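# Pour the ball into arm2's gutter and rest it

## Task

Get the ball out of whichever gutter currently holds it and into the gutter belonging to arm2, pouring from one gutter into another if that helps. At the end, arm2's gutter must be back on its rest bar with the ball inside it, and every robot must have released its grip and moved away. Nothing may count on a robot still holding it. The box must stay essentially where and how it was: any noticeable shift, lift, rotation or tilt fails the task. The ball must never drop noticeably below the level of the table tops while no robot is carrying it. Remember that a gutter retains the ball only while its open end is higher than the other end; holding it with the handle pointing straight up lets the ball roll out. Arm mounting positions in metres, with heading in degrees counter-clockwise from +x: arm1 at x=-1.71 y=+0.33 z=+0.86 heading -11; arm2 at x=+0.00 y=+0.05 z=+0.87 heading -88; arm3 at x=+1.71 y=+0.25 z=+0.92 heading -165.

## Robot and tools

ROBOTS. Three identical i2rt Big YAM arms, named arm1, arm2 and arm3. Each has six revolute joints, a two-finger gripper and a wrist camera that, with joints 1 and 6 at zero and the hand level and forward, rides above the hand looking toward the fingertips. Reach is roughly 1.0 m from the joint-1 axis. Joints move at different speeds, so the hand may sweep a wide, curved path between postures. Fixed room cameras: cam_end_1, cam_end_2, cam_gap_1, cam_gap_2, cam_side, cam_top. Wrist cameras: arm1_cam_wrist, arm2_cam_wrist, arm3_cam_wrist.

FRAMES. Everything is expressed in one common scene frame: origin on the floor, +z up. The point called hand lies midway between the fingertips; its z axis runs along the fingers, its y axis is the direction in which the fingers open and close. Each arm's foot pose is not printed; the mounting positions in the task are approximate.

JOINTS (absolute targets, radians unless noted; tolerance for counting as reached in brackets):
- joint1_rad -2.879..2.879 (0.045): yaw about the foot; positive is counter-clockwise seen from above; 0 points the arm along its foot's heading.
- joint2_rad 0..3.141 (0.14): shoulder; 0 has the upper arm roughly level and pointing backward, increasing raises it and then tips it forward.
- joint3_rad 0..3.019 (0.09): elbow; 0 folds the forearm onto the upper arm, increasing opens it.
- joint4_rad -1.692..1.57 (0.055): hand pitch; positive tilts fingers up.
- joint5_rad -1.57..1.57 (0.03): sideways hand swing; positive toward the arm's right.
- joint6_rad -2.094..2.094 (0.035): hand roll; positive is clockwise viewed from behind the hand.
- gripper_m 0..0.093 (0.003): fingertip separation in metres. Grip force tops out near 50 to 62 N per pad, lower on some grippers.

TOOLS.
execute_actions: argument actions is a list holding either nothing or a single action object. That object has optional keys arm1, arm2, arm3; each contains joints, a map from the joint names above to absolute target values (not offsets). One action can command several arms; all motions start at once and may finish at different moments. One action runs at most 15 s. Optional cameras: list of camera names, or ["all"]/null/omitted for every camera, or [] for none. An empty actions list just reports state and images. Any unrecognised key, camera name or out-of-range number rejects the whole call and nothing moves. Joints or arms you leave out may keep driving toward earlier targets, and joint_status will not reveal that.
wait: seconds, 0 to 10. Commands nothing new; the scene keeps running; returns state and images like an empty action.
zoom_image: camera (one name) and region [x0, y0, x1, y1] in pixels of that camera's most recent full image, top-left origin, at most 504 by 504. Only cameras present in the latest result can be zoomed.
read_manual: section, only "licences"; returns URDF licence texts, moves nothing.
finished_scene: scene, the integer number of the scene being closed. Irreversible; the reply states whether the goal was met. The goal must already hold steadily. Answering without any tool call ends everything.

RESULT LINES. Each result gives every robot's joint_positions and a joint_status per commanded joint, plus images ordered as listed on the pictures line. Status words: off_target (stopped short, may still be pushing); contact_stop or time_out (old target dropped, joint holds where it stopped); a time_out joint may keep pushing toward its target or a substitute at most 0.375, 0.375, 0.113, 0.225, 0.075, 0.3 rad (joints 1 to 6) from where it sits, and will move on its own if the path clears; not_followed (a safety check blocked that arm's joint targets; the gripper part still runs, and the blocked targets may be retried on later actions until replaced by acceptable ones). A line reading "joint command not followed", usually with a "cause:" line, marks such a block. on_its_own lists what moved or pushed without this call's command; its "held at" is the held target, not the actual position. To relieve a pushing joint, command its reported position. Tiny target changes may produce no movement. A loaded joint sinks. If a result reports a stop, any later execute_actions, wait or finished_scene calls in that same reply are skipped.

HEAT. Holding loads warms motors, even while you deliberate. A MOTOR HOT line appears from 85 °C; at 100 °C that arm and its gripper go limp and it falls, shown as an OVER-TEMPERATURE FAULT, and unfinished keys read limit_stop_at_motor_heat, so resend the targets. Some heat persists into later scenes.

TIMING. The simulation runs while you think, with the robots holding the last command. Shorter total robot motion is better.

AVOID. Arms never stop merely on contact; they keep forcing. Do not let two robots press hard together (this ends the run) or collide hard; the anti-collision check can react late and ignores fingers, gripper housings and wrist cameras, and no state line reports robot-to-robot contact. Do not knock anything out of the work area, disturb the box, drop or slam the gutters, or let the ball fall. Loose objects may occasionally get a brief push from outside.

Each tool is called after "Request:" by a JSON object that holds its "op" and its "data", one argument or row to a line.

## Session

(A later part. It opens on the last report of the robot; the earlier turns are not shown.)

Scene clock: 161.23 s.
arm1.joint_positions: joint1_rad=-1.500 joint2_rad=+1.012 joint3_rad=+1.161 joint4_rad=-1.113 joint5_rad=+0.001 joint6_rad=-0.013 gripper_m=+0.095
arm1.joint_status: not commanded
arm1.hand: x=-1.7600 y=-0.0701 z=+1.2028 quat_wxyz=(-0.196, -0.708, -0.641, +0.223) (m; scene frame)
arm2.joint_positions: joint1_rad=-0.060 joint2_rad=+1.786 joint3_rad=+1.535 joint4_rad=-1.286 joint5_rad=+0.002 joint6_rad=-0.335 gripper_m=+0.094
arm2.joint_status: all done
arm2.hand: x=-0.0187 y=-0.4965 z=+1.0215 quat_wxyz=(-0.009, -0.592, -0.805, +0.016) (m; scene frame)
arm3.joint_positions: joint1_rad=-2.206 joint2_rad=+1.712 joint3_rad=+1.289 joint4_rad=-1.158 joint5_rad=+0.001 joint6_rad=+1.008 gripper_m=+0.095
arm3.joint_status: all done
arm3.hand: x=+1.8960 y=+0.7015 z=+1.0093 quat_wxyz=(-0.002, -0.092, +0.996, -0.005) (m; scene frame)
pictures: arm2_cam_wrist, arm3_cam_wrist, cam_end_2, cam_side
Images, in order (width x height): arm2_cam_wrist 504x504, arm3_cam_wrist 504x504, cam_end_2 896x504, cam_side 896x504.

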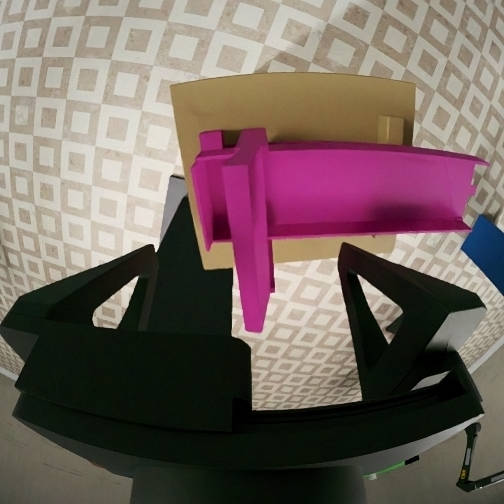

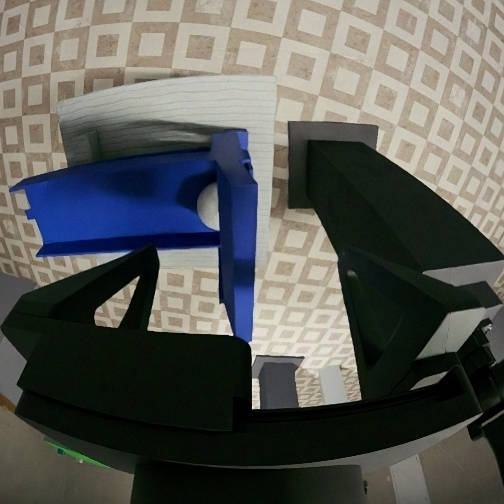

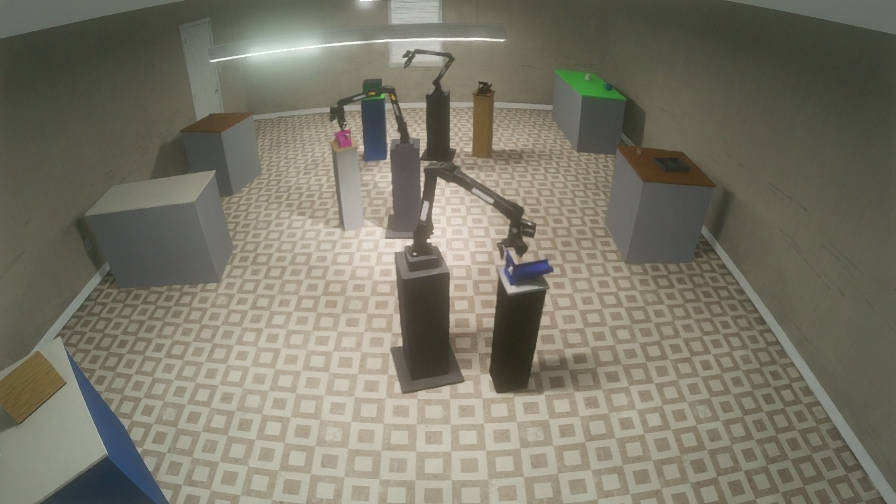

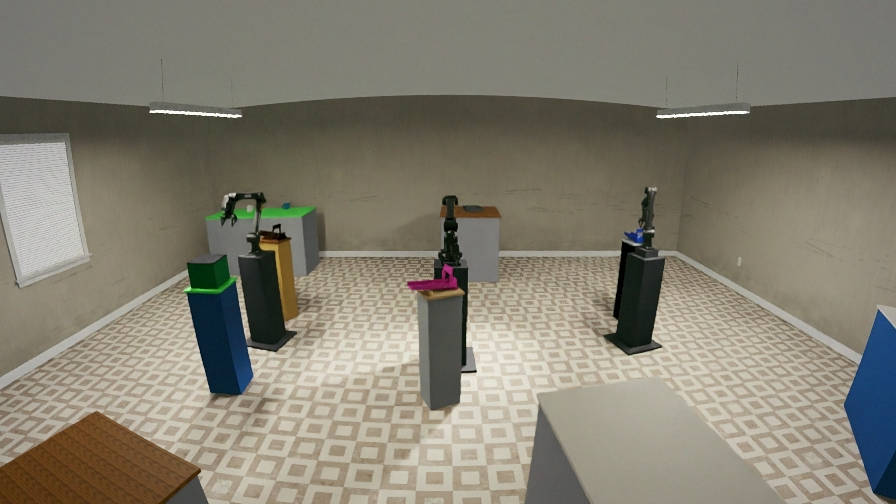

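Request:
{"op": "execute_actions", "data": {
  "actions": [
    {"arm2":{"joints":{"gripper_m":0.0}},"arm3":{"joints":{"gripper_m":0.0}}}
  ],
  "cameras": ["arm2_cam_wrist","arm3_cam_wrist","cam_end_2"]
}}

Request:
{"op": "zoom_image", "data": {
  "camera": "cam_end_2",
  "region": [450, 190, 610, 310]
}}

Scene clock: 175.50 s.
arm1.joint_positions: joint1_rad=-1.500 joint2_rad=+1.012 joint3_rad=+1.161 joint4_rad=-1.113 joint5_rad=+0.001 joint6_rad=-0.013 gripper_m=+0.095
arm1.joint_status: not commanded
arm1.hand: x=-1.7600 y=-0.0701 z=+1.2028 quat_wxyz=(-0.196, -0.708, -0.641, +0.223) (m; scene frame)
arm2.joint_positions: joint1_rad=-0.060 joint2_rad=+1.786 joint3_rad=+1.535 joint4_rad=-1.286 joint5_rad=+0.002 joint6_rad=-0.336 gripper_m=+0.000
arm2.joint_status: all done
arm2.hand: x=-0.0187 y=-0.4965 z=+1.0215 quat_wxyz=(-0.009, -0.592, -0.806, +0.016) (m; scene frame)
arm3.joint_positions: joint1_rad=-2.206 joint2_rad=+1.712 joint3_rad=+1.289 joint4_rad=-1.154 joint5_rad=-0.001 joint6_rad=+1.009 gripper_m=+0.001
arm3.joint_status: all done
arm3.hand: x=+1.8961 y=+0.7025 z=+1.0093 quat_wxyz=(-0.002, -0.091, +0.996, -0.003) (m; scene frame)
pictures: arm2_cam_wrist, arm3_cam_wrist, cam_end_2
Images, in order (width x height): arm2_cam_wrist 504x504, arm3_cam_wrist 504x504, cam_end_2 896x504.

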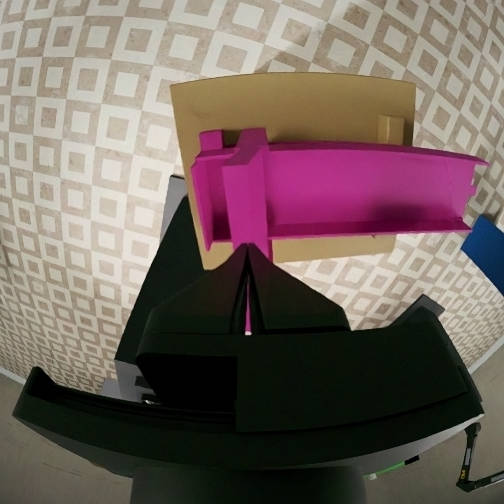

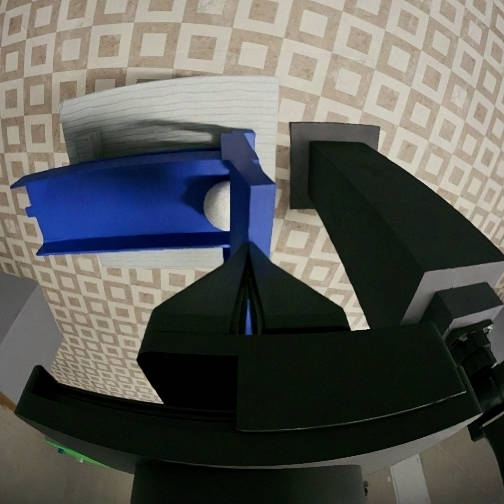

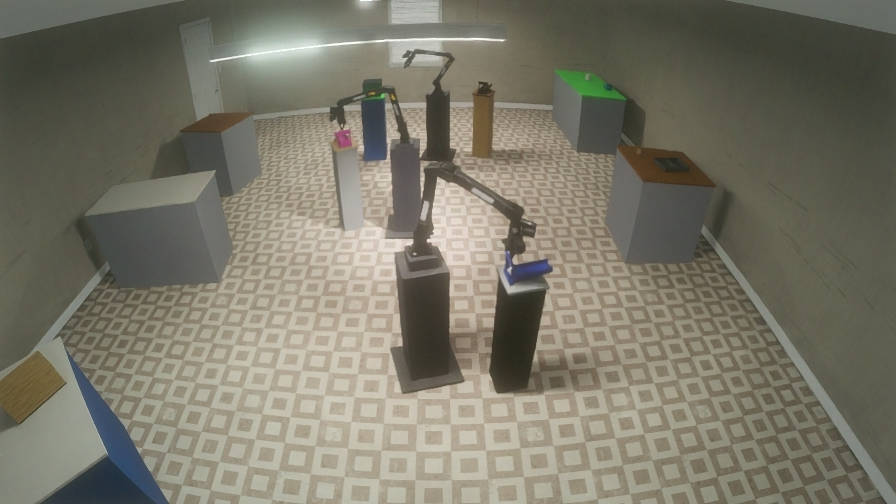

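Region (450, 190, 610, 310) of cam_end_2's 896x504 image, scaled by 3.150, with more detail than that image has; it fills the top 378 rows of this view, and the rest is white.

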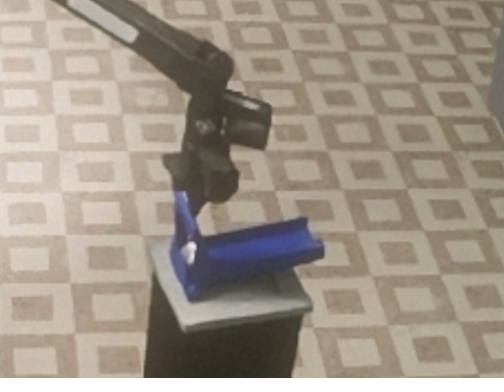

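Request:
{"op": "execute_actions", "data": {
  "actions": [
    {"arm2":{"joints":{"gripper_m":0.09}},"arm3":{"joints":{"gripper_m":0.09}}}
  ],
  "cameras": []
}}

Request:
{"op": "execute_actions", "data": {
  "actions": [
    {"arm2":{"joints":{"joint2_rad":1.814,"joint3_rad":1.478,"joint4_rad":-1.185}},"arm3":{"joints":{"joint2_rad":1.753,"joint3_rad":1.249,"joint4_rad":-1.055}}}
  ],
  "cameras": ["arm2_cam_wrist","arm3_cam_wrist","cam_end_2","cam_side"]
}}

Request:
{"op": "zoom_image", "data": {
  "camera": "cam_end_2",
  "region": [450, 190, 610, 310]
}}

Request:
{"op": "zoom_image", "data": {
  "camera": "cam_side",
  "region": [370, 200, 530, 320]
}}

Scene clock: 190.10 s.
arm1.joint_positions: joint1_rad=-1.500 joint2_rad=+1.012 joint3_rad=+1.161 joint4_rad=-1.113 joint5_rad=+0.001 joint6_rad=-0.013 gripper_m=+0.095
arm1.joint_status: not commanded
arm1.hand: x=-1.7600 y=-0.0701 z=+1.2028 quat_wxyz=(-0.196, -0.708, -0.641, +0.223) (m; scene frame)
arm2.joint_positions: joint1_rad=-0.060 joint2_rad=+1.786 joint3_rad=+1.535 joint4_rad=-1.286 joint5_rad=+0.002 joint6_rad=-0.336 gripper_m=+0.090
arm2.joint_status: all done
arm2.hand: x=-0.0187 y=-0.4965 z=+1.0215 quat_wxyz=(-0.009, -0.592, -0.806, +0.016) (m; scene frame)
arm3.joint_positions: joint1_rad=-2.206 joint2_rad=+1.712 joint3_rad=+1.289 joint4_rad=-1.154 joint5_rad=-0.001 joint6_rad=+1.009 gripper_m=+0.090
arm3.joint_status: all done
arm3.hand: x=+1.8960 y=+0.7026 z=+1.0093 quat_wxyz=(-0.002, -0.091, +0.996, -0.003) (m; scene frame)
pictures: none
No camera images: the call's "cameras" was empty. Leave "cameras" out to get every camera's image.

Scene clock: 190.87 s.
arm1.joint_positions: joint1_rad=-1.500 joint2_rad=+1.012 joint3_rad=+1.161 joint4_rad=-1.113 joint5_rad=+0.001 joint6_rad=-0.013 gripper_m=+0.095
arm1.joint_status: not commanded
arm1.hand: x=-1.7600 y=-0.0701 z=+1.2028 quat_wxyz=(-0.196, -0.708, -0.641, +0.223) (m; scene frame)
arm2.joint_positions: joint1_rad=-0.060 joint2_rad=+1.812 joint3_rad=+1.476 joint4_rad=-1.201 joint5_rad=+0.002 joint6_rad=-0.336 gripper_m=+0.090
arm2.joint_status: all done
arm2.hand: x=-0.0188 y=-0.4965 z=+0.9866 quat_wxyz=(-0.009, -0.592, -0.806, +0.016) (m; scene frame)
arm3.joint_positions: joint1_rad=-2.206 joint2_rad=+1.741 joint3_rad=+1.250 joint4_rad=-1.067 joint5_rad=-0.001 joint6_rad=+1.009 gripper_m=+0.090
arm3.joint_status: all done
arm3.hand: x=+1.8975 y=+0.7061 z=+0.9827 quat_wxyz=(+0.002, -0.091, +0.996, +0.006) (m; scene frame)
pictures: arm2_cam_wrist, arm3_cam_wrist, cam_end_2, cam_side
Images, in order (width x height): arm2_cam_wrist 504x504, arm3_cam_wrist 504x504, cam_end_2 896x504, cam_side 896x504.

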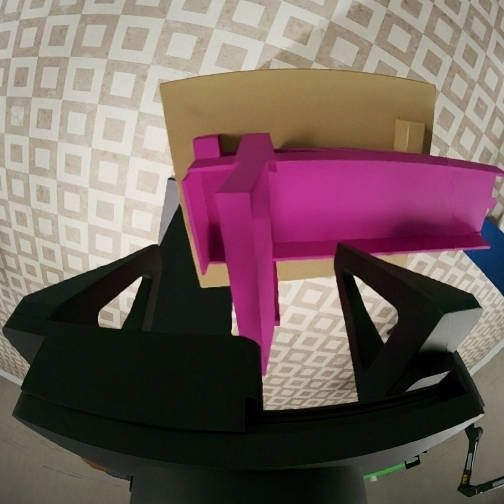

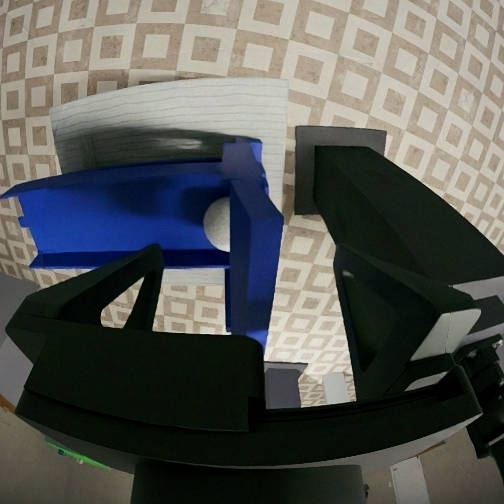

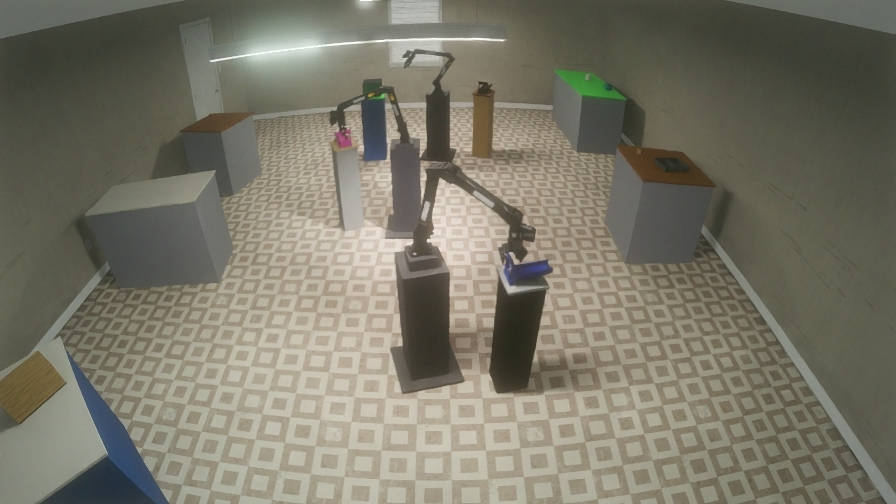

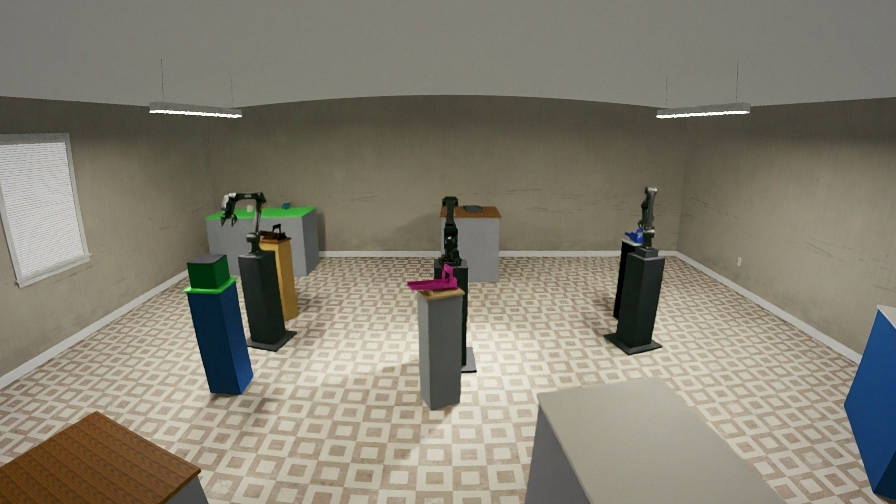

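Region (450, 190, 610, 310) of cam_end_2's 896x504 image, scaled by 3.150, with more detail than that image has; it fills the top 378 rows of this view, and the rest is white.

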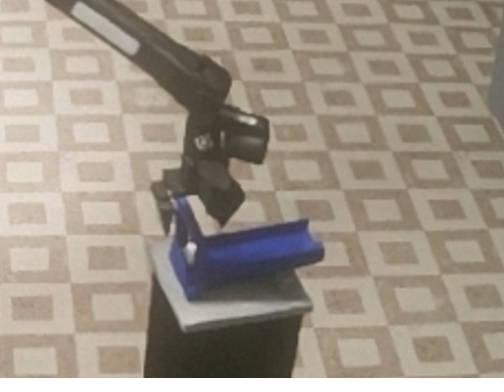

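Region (370, 200, 530, 320) of cam_side's 896x504 image, scaled by 3.150, with more detail than that image has; it fills the top 378 rows of this view, and the rest is white.

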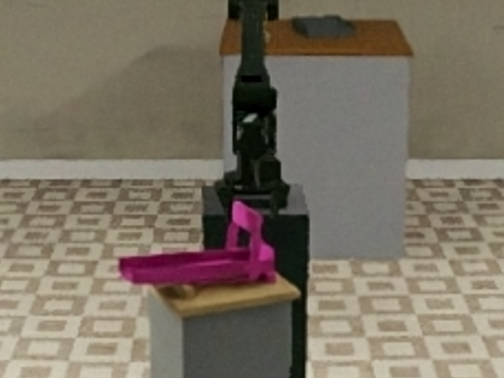

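Request:
{"op": "execute_actions", "data": {
  "actions": [
    {"arm2":{"joints":{"gripper_m":0.0}},"arm3":{"joints":{"gripper_m":0.0}}}
  ],
  "cameras": ["arm2_cam_wrist","arm3_cam_wrist"]
}}

Scene clock: 201.20 s.
arm1.joint_positions: joint1_rad=-1.500 joint2_rad=+1.012 joint3_rad=+1.161 joint4_rad=-1.113 joint5_rad=+0.001 joint6_rad=-0.013 gripper_m=+0.095
arm1.joint_status: not commanded
arm1.hand: x=-1.7600 y=-0.0701 z=+1.2028 quat_wxyz=(-0.196, -0.708, -0.641, +0.223) (m; scene frame)
arm2.joint_positions: joint1_rad=-0.058 joint2_rad=+1.808 joint3_rad=+1.476 joint4_rad=-1.196 joint5_rad=+0.017 joint6_rad=-0.342 gripper_m=+0.014
arm2.joint_status: gripper_m off_target (ended at +0.014, target +0.000)
arm2.hand: x=-0.0205 y=-0.4979 z=+0.9891 quat_wxyz=(-0.006, -0.589, -0.808, +0.024) (m; scene frame)
arm3.joint_positions: joint1_rad=-2.208 joint2_rad=+1.734 joint3_rad=+1.250 joint4_rad=-1.058 joint5_rad=-0.008 joint6_rad=+1.013 gripper_m=+0.015
arm3.joint_status: gripper_m off_target (ended at +0.015, target +0.000)
arm3.hand: x=+1.8982 y=+0.7086 z=+0.9858 quat_wxyz=(+0.003, -0.089, +0.996, +0.014) (m; scene frame)
pictures: arm2_cam_wrist, arm3_cam_wrist
Images, in order (width x height): arm2_cam_wrist 504x504, arm3_cam_wrist 504x504.

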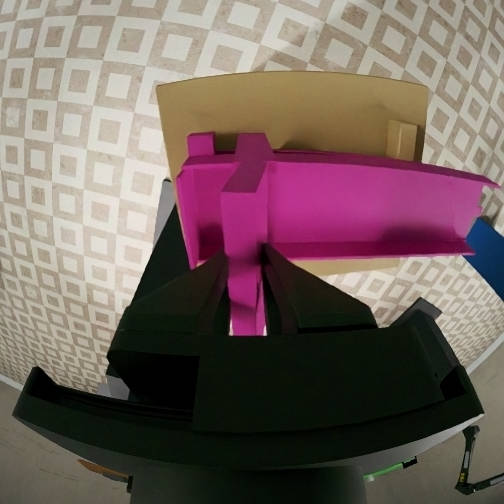

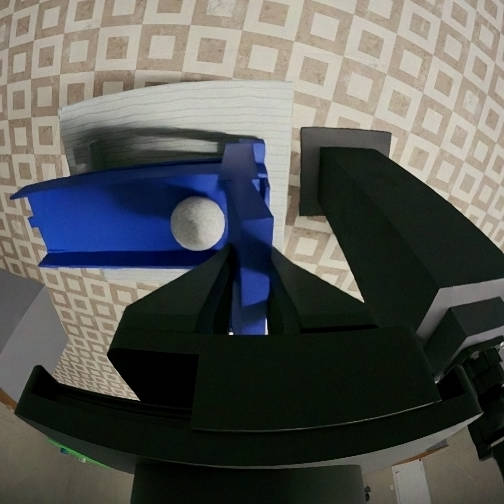

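Request:
{"op": "execute_actions", "data": {
  "actions": [
    {"arm2":{"joints":{"joint3_rad":1.58,"joint4_rad":-1.22,"joint5_rad":0.2}},"arm3":{"joints":{"joint3_rad":1.36,"joint4_rad":-0.96,"joint5_rad":-0.13}}}
  ],
  "cameras": ["arm2_cam_wrist","arm3_cam_wrist","cam_end_2","cam_side"]
}}

Scene clock: 218.57 s.
arm1.joint_positions: joint1_rad=-1.500 joint2_rad=+1.012 joint3_rad=+1.161 joint4_rad=-1.113 joint5_rad=+0.001 joint6_rad=-0.013 gripper_m=+0.095
arm1.joint_status: not commanded
arm1.hand: x=-1.7600 y=-0.0701 z=+1.2028 quat_wxyz=(-0.196, -0.708, -0.641, +0.223) (m; scene frame)
arm2.joint_positions: joint1_rad=-0.047 joint2_rad=+1.813 joint3_rad=+1.514 joint4_rad=-1.207 joint5_rad=+0.191 joint6_rad=-0.343 gripper_m=+0.011
arm2.joint_status: all done
arm2.hand: x=-0.0444 y=-0.5080 z=+1.0035 quat_wxyz=(+0.060, -0.584, -0.805, +0.082) (m; scene frame)
arm3.joint_positions: joint1_rad=-2.215 joint2_rad=+1.744 joint3_rad=+1.307 joint4_rad=-0.971 joint5_rad=-0.125 joint6_rad=+1.013 gripper_m=+0.012
arm3.joint_status: all done
arm3.on_its_own: gripper_m moved -0.003 toward your old target +0.000
arm3.hand: x=+1.8996 y=+0.7557 z=+1.0048 quat_wxyz=(-0.018, -0.090, +0.991, +0.100) (m; scene frame)
pictures: arm2_cam_wrist, arm3_cam_wrist, cam_end_2, cam_side
Images, in order (width x height): arm2_cam_wrist 504x504, arm3_cam_wrist 504x504, cam_end_2 896x504, cam_side 896x504.

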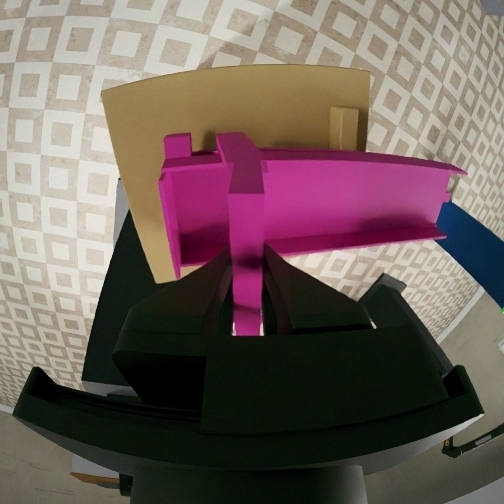

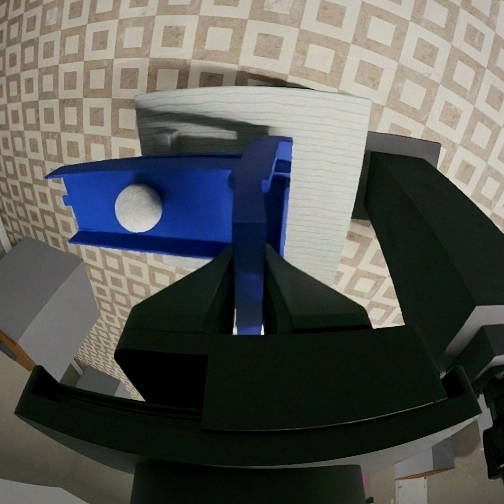

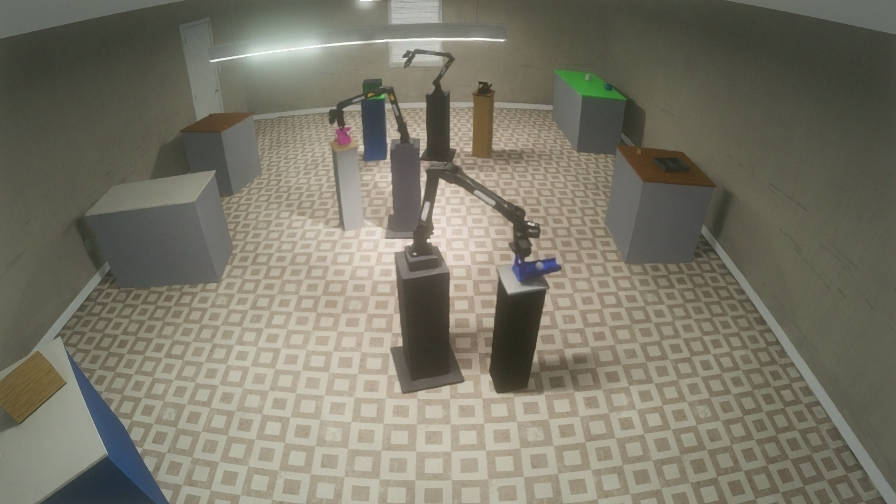

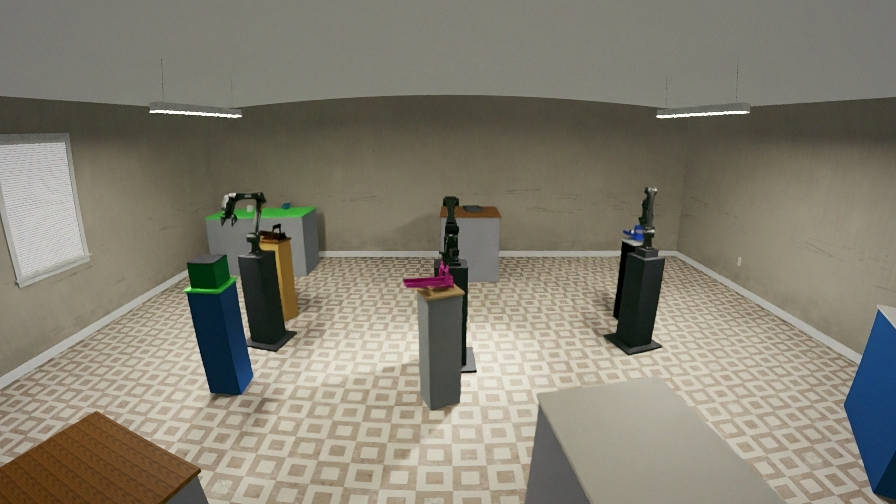

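Ball is mid-gutter; tilt more now.

Request:
{"op": "execute_actions", "data": {
  "actions": [
    {"arm3":{"joints":{"joint3_rad":1.42,"joint4_rad":-0.8,"joint5_rad":-0.28}}}
  ],
  "cameras": ["arm3_cam_wrist","cam_end_2"]
}}

Scene clock: 222.70 s.
arm1.joint_positions: joint1_rad=-1.500 joint2_rad=+1.012 joint3_rad=+1.161 joint4_rad=-1.113 joint5_rad=+0.001 joint6_rad=-0.013 gripper_m=+0.095
arm1.joint_status: not commanded
arm1.hand: x=-1.7600 y=-0.0701 z=+1.2028 quat_wxyz=(-0.196, -0.708, -0.641, +0.223) (m; scene frame)
arm2.joint_positions: joint1_rad=-0.047 joint2_rad=+1.813 joint3_rad=+1.514 joint4_rad=-1.207 joint5_rad=+0.191 joint6_rad=-0.343 gripper_m=+0.011
arm2.joint_status: not commanded
arm2.hand: x=-0.0444 y=-0.5080 z=+1.0035 quat_wxyz=(+0.060, -0.584, -0.805, +0.082) (m; scene frame)
arm3.joint_positions: joint1_rad=-2.215 joint2_rad=+1.750 joint3_rad=+1.361 joint4_rad=-0.818 joint5_rad=-0.273 joint6_rad=+1.013 gripper_m=+0.012
arm3.joint_status: all done
arm3.hand: x=+1.8973 y=+0.8163 z=+1.0386 quat_wxyz=(-0.037, -0.107, +0.969, +0.221) (m; scene frame)
pictures: arm3_cam_wrist, cam_end_2
Images, in order (width x height): arm3_cam_wrist 504x504, cam_end_2 896x504.

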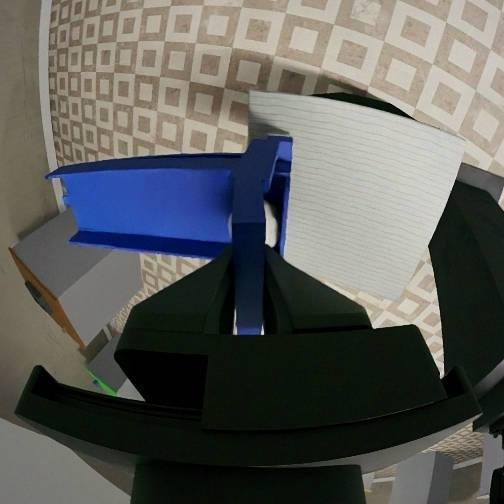

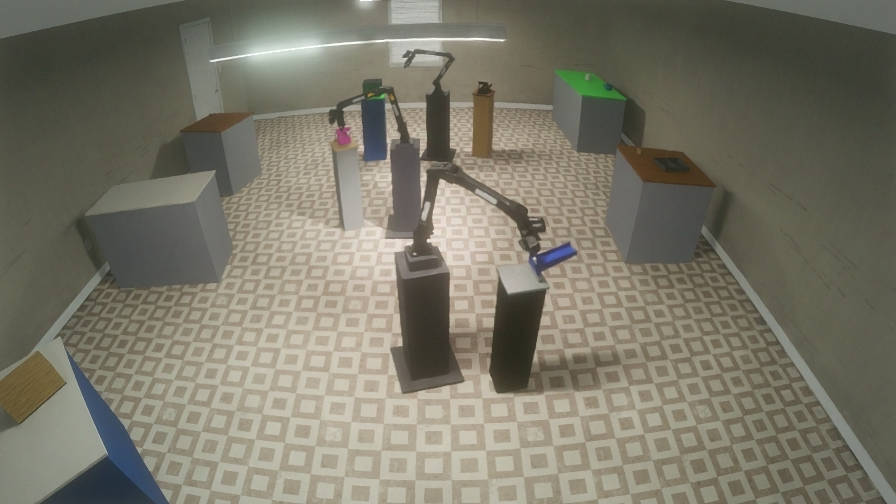

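Request:
{"op": "execute_actions", "data": {
  "actions": [
    {"arm2":{"joints":{"joint2_rad":1.7,"joint3_rad":1.8,"joint4_rad":-1.45}},"arm3":{"joints":{"joint2_rad":1.6,"joint3_rad":1.73,"joint4_rad":-1.33,"joint5_rad":0,"joint6_rad":1.571}}}
  ],
  "cameras": ["arm3_cam_wrist","cam_end_2"]
}}

Request:
{"op": "execute_actions", "data": {
  "actions": [
    {"arm2":{"joints":{"joint1_rad":1.653,"joint5_rad":0,"joint6_rad":-1.571}},"arm3":{"joints":{"joint1_rad":-1.0}}}
  ],
  "cameras": ["arm2_cam_wrist","arm3_cam_wrist","cam_end_2","cam_top"]
}}

Scene clock: 267.00 s.
arm1.joint_positions: joint1_rad=-1.500 joint2_rad=+1.012 joint3_rad=+1.161 joint4_rad=-1.113 joint5_rad=+0.001 joint6_rad=-0.013 gripper_m=+0.095
arm1.joint_status: not commanded
arm1.hand: x=-1.7600 y=-0.0701 z=+1.2028 quat_wxyz=(-0.196, -0.708, -0.641, +0.223) (m; scene frame)
arm2.joint_positions: joint1_rad=-0.047 joint2_rad=+1.704 joint3_rad=+1.754 joint4_rad=-1.439 joint5_rad=+0.193 joint6_rad=-0.343 gripper_m=+0.011
arm2.joint_status: all done
arm2.hand: x=-0.0446 y=-0.5131 z=+1.1537 quat_wxyz=(+0.027, -0.586, -0.799, +0.131) (m; scene frame)
arm3.joint_positions: joint1_rad=-2.215 joint2_rad=+1.599 joint3_rad=+1.696 joint4_rad=-1.326 joint5_rad=-0.001 joint6_rad=+1.557 gripper_m=+0.012
arm3.joint_status: all done
arm3.hand: x=+1.9280 y=+0.7694 z=+1.2287 quat_wxyz=(+0.034, +0.183, +0.968, +0.167) (m; scene frame)
pictures: arm3_cam_wrist, cam_end_2
Images, in order (width x height): arm3_cam_wrist 504x504, cam_end_2 896x504.

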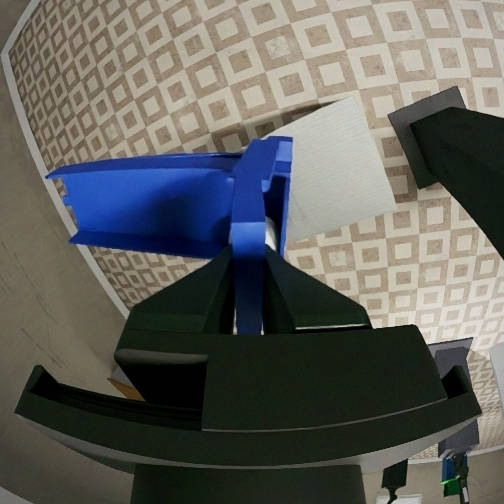

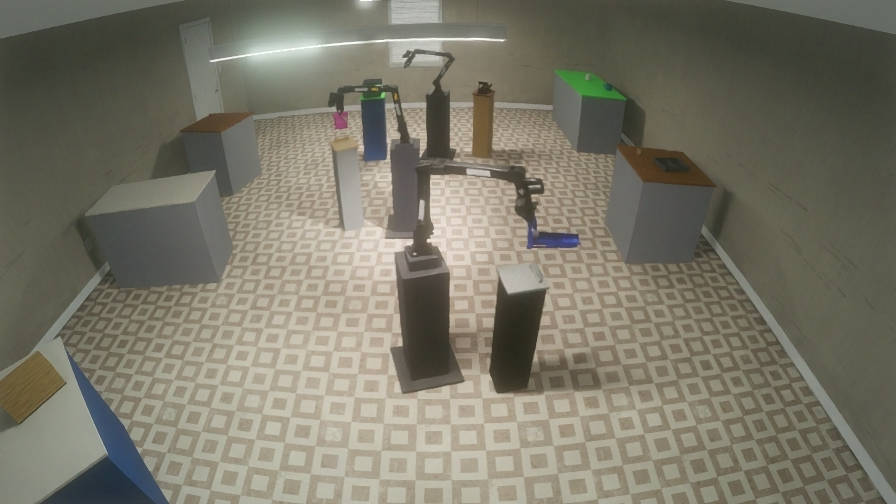

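Scene clock: 268.97 s.
arm1.joint_positions: joint1_rad=-1.500 joint2_rad=+1.012 joint3_rad=+1.161 joint4_rad=-1.113 joint5_rad=+0.001 joint6_rad=-0.013 gripper_m=+0.095
arm1.joint_status: not commanded
arm1.hand: x=-1.7600 y=-0.0701 z=+1.2028 quat_wxyz=(-0.196, -0.708, -0.641, +0.223) (m; scene frame)
arm2.joint_positions: joint1_rad=+1.662 joint2_rad=+1.725 joint3_rad=+1.754 joint4_rad=-1.439 joint5_rad=-0.004 joint6_rad=-1.556 gripper_m=+0.011
arm2.joint_status: all done
arm2.hand: x=+0.5646 y=+0.1180 z=+1.1364 quat_wxyz=(-0.060, +0.740, -0.668, +0.053) (m; scene frame)
arm3.joint_positions: joint1_rad=-0.993 joint2_rad=+1.611 joint3_rad=+1.696 joint4_rad=-1.327 joint5_rad=+0.000 joint6_rad=+1.560 gripper_m=+0.012
arm3.joint_status: all done
arm3.hand: x=+1.2965 y=+0.6278 z=+1.2218 quat_wxyz=(-0.065, -0.405, +0.900, +0.150) (m; scene frame)
pictures: arm2_cam_wrist, arm3_cam_wrist, cam_end_2, cam_top
Images, in order (width x height): arm2_cam_wrist 504x504, arm3_cam_wrist 504x504, cam_end_2 896x504, cam_top 896x504.

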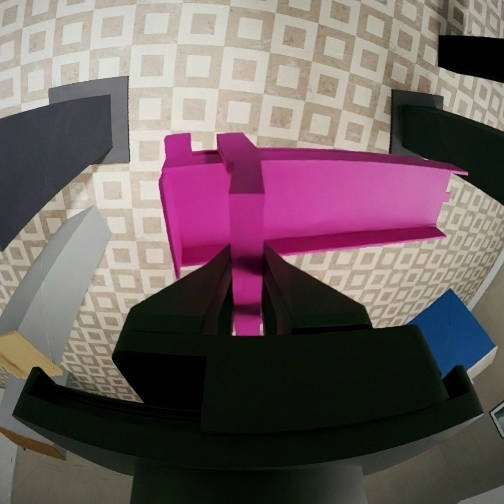

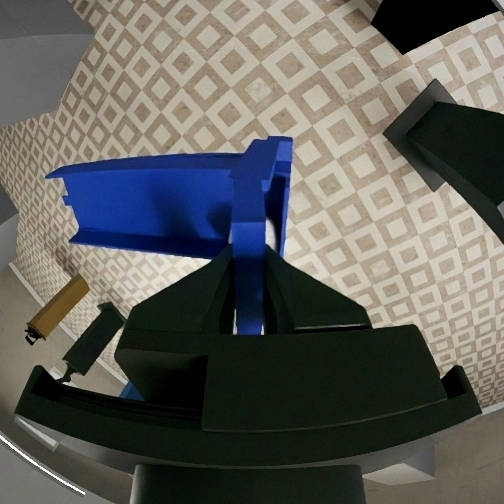

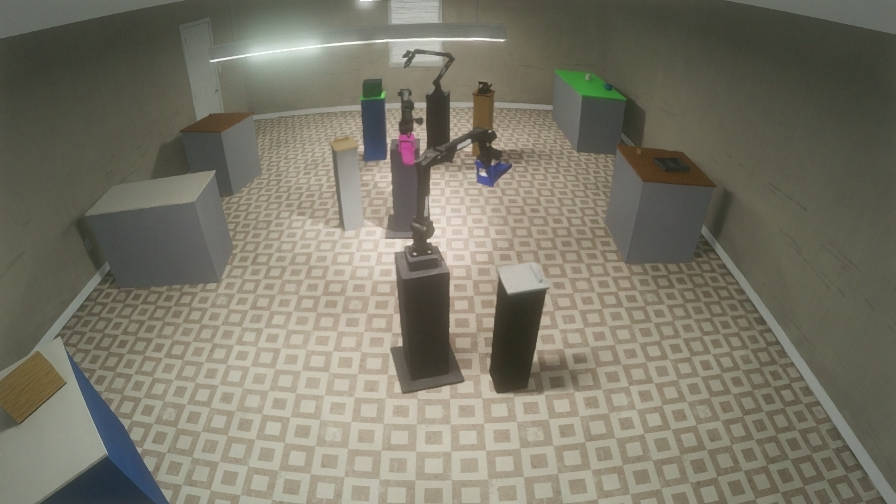

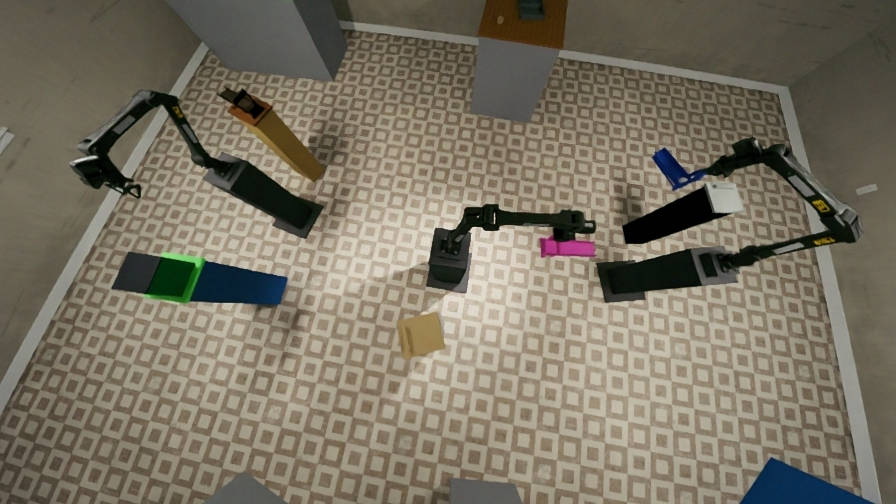

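Request:
{"op": "execute_actions", "data": {
  "actions": [
    {"arm2":{"joints":{"joint1_rad":1.645,"joint2_rad":2.07,"joint3_rad":1.81,"joint4_rad":-1.07}},"arm3":{"joints":{"joint1_rad":-0.15}}}
  ],
  "cameras": []
}}

Request:
{"op": "execute_actions", "data": {
  "actions": [
    {"arm3":{"joints":{"joint2_rad":1.8,"joint3_rad":1.77,"joint4_rad":-1.25}}}
  ],
  "cameras": ["arm2_cam_wrist","arm3_cam_wrist","cam_side","cam_top","cam_gap_2"]
}}

Request:
{"op": "zoom_image", "data": {
  "camera": "cam_side",
  "region": [440, 150, 680, 290]
}}

Scene clock: 280.50 s.
arm1.joint_positions: joint1_rad=-1.500 joint2_rad=+1.012 joint3_rad=+1.161 joint4_rad=-1.113 joint5_rad=+0.001 joint6_rad=-0.013 gripper_m=+0.095
arm1.joint_status: not commanded
arm1.hand: x=-1.7600 y=-0.0701 z=+1.2028 quat_wxyz=(-0.196, -0.708, -0.641, +0.223) (m; scene frame)
arm2.joint_positions: joint1_rad=+1.657 joint2_rad=+2.100 joint3_rad=+1.768 joint4_rad=-1.089 joint5_rad=-0.004 joint6_rad=-1.556 gripper_m=+0.011
arm2.joint_status: all done
arm2.hand: x=+0.6652 y=+0.1256 z=+0.9294 quat_wxyz=(-0.056, +0.739, -0.670, +0.049) (m; scene frame)
arm3.joint_positions: joint1_rad=-0.142 joint2_rad=+1.611 joint3_rad=+1.696 joint4_rad=-1.327 joint5_rad=-0.001 joint6_rad=+1.561 gripper_m=+0.012
arm3.joint_status: all done
arm3.hand: x=+1.1537 y=+0.1841 z=+1.2219 quat_wxyz=(-0.122, -0.740, +0.653, +0.109) (m; scene frame)
pictures: none
No camera images: the call's "cameras" was empty. Leave "cameras" out to get every camera's image.

Scene clock: 281.63 s.
arm1.joint_positions: joint1_rad=-1.500 joint2_rad=+1.012 joint3_rad=+1.161 joint4_rad=-1.113 joint5_rad=+0.001 joint6_rad=-0.013 gripper_m=+0.095
arm1.joint_status: not commanded
arm1.hand: x=-1.7600 y=-0.0701 z=+1.2028 quat_wxyz=(-0.196, -0.708, -0.641, +0.223) (m; scene frame)
arm2.joint_positions: joint1_rad=+1.657 joint2_rad=+2.100 joint3_rad=+1.768 joint4_rad=-1.089 joint5_rad=-0.004 joint6_rad=-1.556 gripper_m=+0.011
arm2.joint_status: not commanded
arm2.hand: x=+0.6652 y=+0.1256 z=+0.9294 quat_wxyz=(-0.056, +0.739, -0.670, +0.049) (m; scene frame)
arm3.joint_positions: joint1_rad=-0.142 joint2_rad=+1.833 joint3_rad=+1.721 joint4_rad=-1.265 joint5_rad=-0.001 joint6_rad=+1.561 gripper_m=+0.012
arm3.joint_status: all done
arm3.hand: x=+1.1062 y=+0.1785 z=+1.1107 quat_wxyz=(-0.072, -0.746, +0.659, +0.064) (m; scene frame)
pictures: arm2_cam_wrist, arm3_cam_wrist, cam_gap_2, cam_side, cam_top
Images, in order (width x height): arm2_cam_wrist 504x504, arm3_cam_wrist 504x504, cam_gap_2 896x504, cam_side 896x504, cam_top 896x504.

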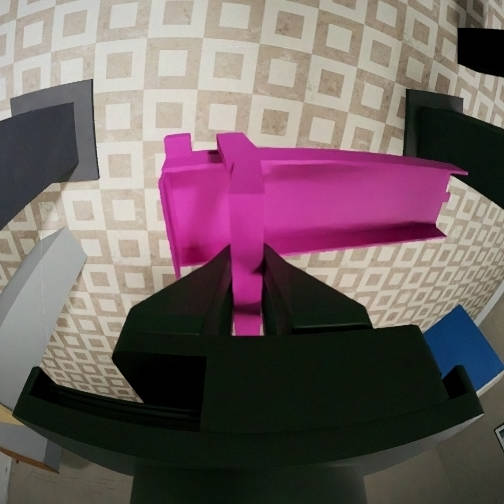

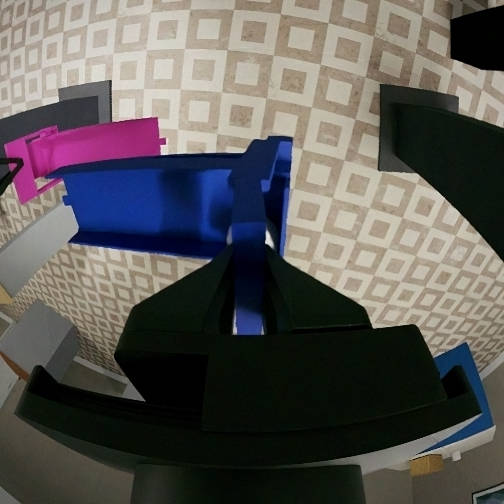

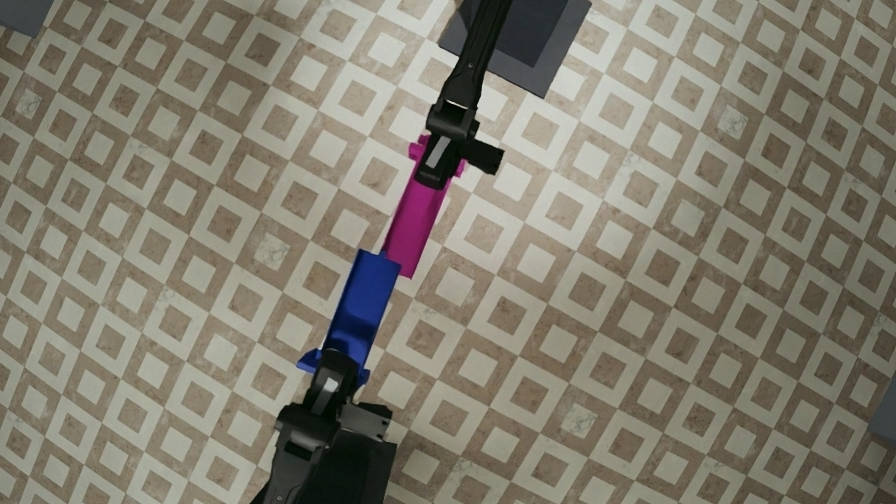

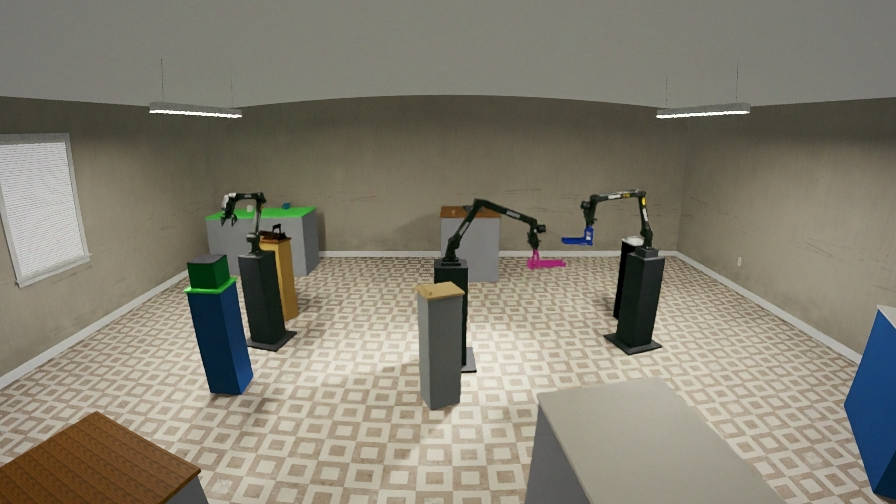

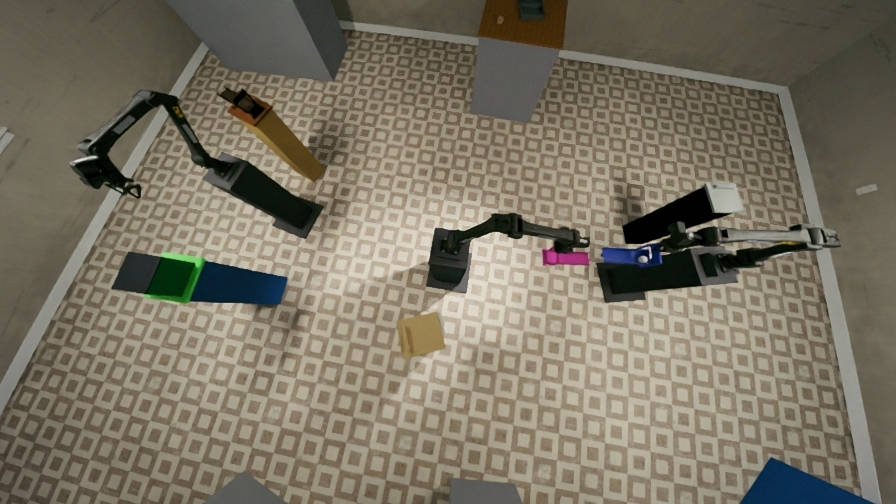

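Region (440, 150, 680, 290) of cam_side's 896x504 image, scaled by 2.100, with more detail than that image has; it fills the top 294 rows of this view, and the rest is white.

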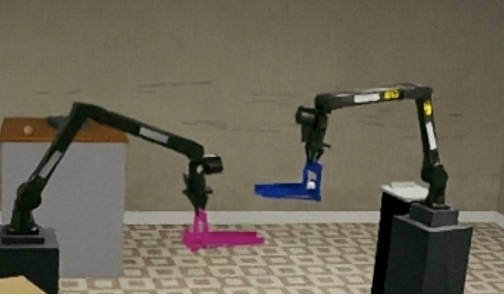

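Request:
{"op": "execute_actions", "data": {
  "actions": [
    {"arm2":{"joints":{"joint4_rad":-0.88}},"arm3":{"joints":{"joint1_rad":-0.18,"joint2_rad":1.92,"joint3_rad":1.79,"joint4_rad":-1.03}}}
  ],
  "cameras": ["arm3_cam_wrist","cam_side","cam_gap_2"]
}}

Request:
{"op": "zoom_image", "data": {
  "camera": "cam_side",
  "region": [500, 190, 640, 290]
}}

Scene clock: 291.97 s.
arm1.joint_positions: joint1_rad=-1.500 joint2_rad=+1.012 joint3_rad=+1.161 joint4_rad=-1.113 joint5_rad=+0.001 joint6_rad=-0.013 gripper_m=+0.095
arm1.joint_status: not commanded
arm1.hand: x=-1.7600 y=-0.0701 z=+1.2028 quat_wxyz=(-0.196, -0.708, -0.641, +0.223) (m; scene frame)
arm2.joint_positions: joint1_rad=+1.657 joint2_rad=+2.100 joint3_rad=+1.768 joint4_rad=-0.906 joint5_rad=-0.004 joint6_rad=-1.556 gripper_m=+0.011
arm2.joint_status: all done
arm2.hand: x=+0.7087 y=+0.1306 z=+0.9401 quat_wxyz=(-0.124, +0.731, -0.662, +0.109) (m; scene frame)
arm3.joint_positions: joint1_rad=-0.179 joint2_rad=+1.936 joint3_rad=+1.729 joint4_rad=-1.051 joint5_rad=+0.000 joint6_rad=+1.561 gripper_m=+0.012
arm3.joint_status: all done
arm3.hand: x=+1.0470 y=+0.1968 z=+1.0634 quat_wxyz=(-0.114, -0.728, +0.667, +0.106) (m; scene frame)
pictures: arm3_cam_wrist, cam_gap_2, cam_side
Images, in order (width x height): arm3_cam_wrist 504x504, cam_gap_2 896x504, cam_side 896x504.

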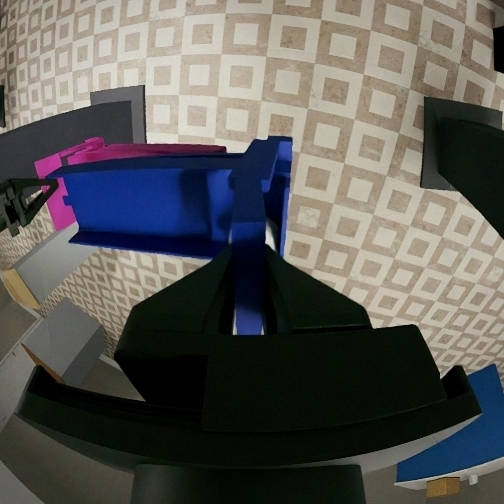

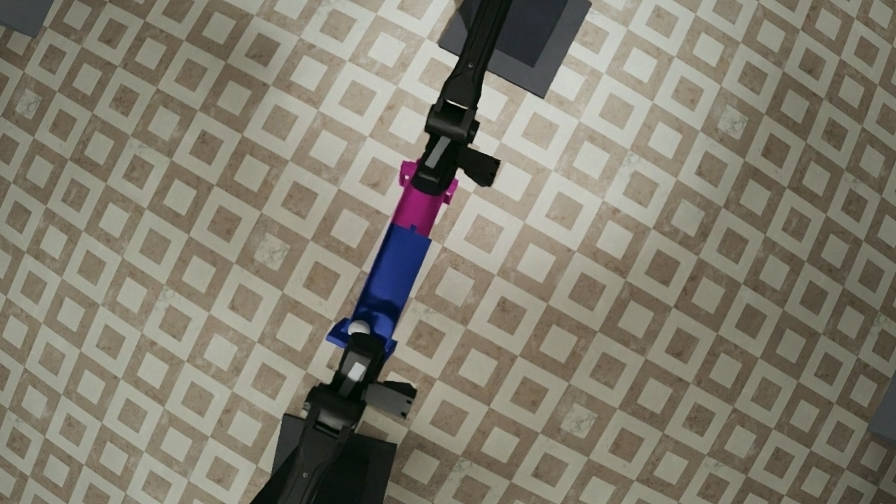

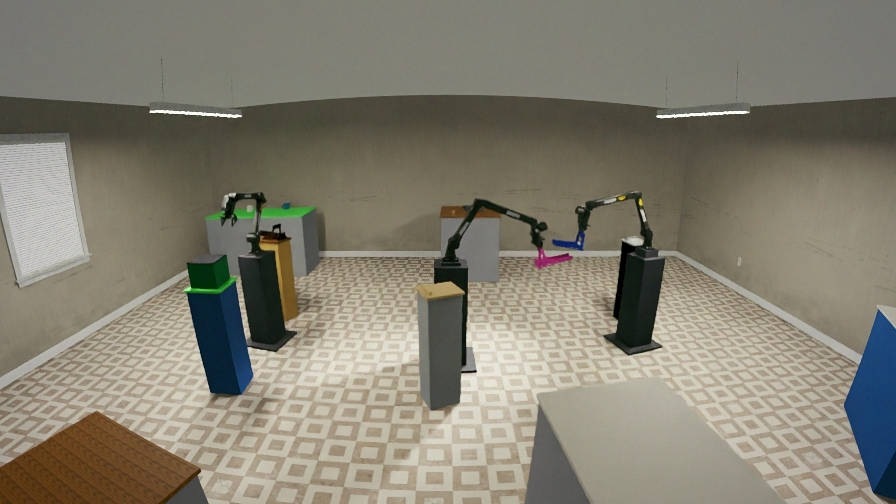

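Region (500, 190, 640, 290) of cam_side's 896x504 image, scaled by 3.600, with more detail than that image has; it fills the top 360 rows of this view, and the rest is white.

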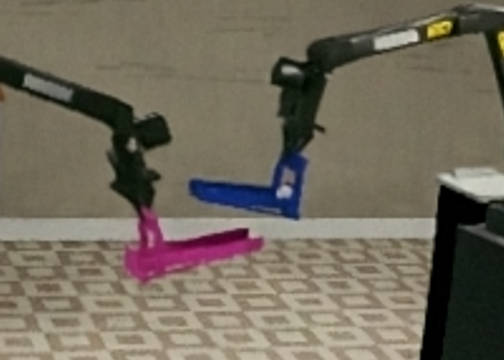

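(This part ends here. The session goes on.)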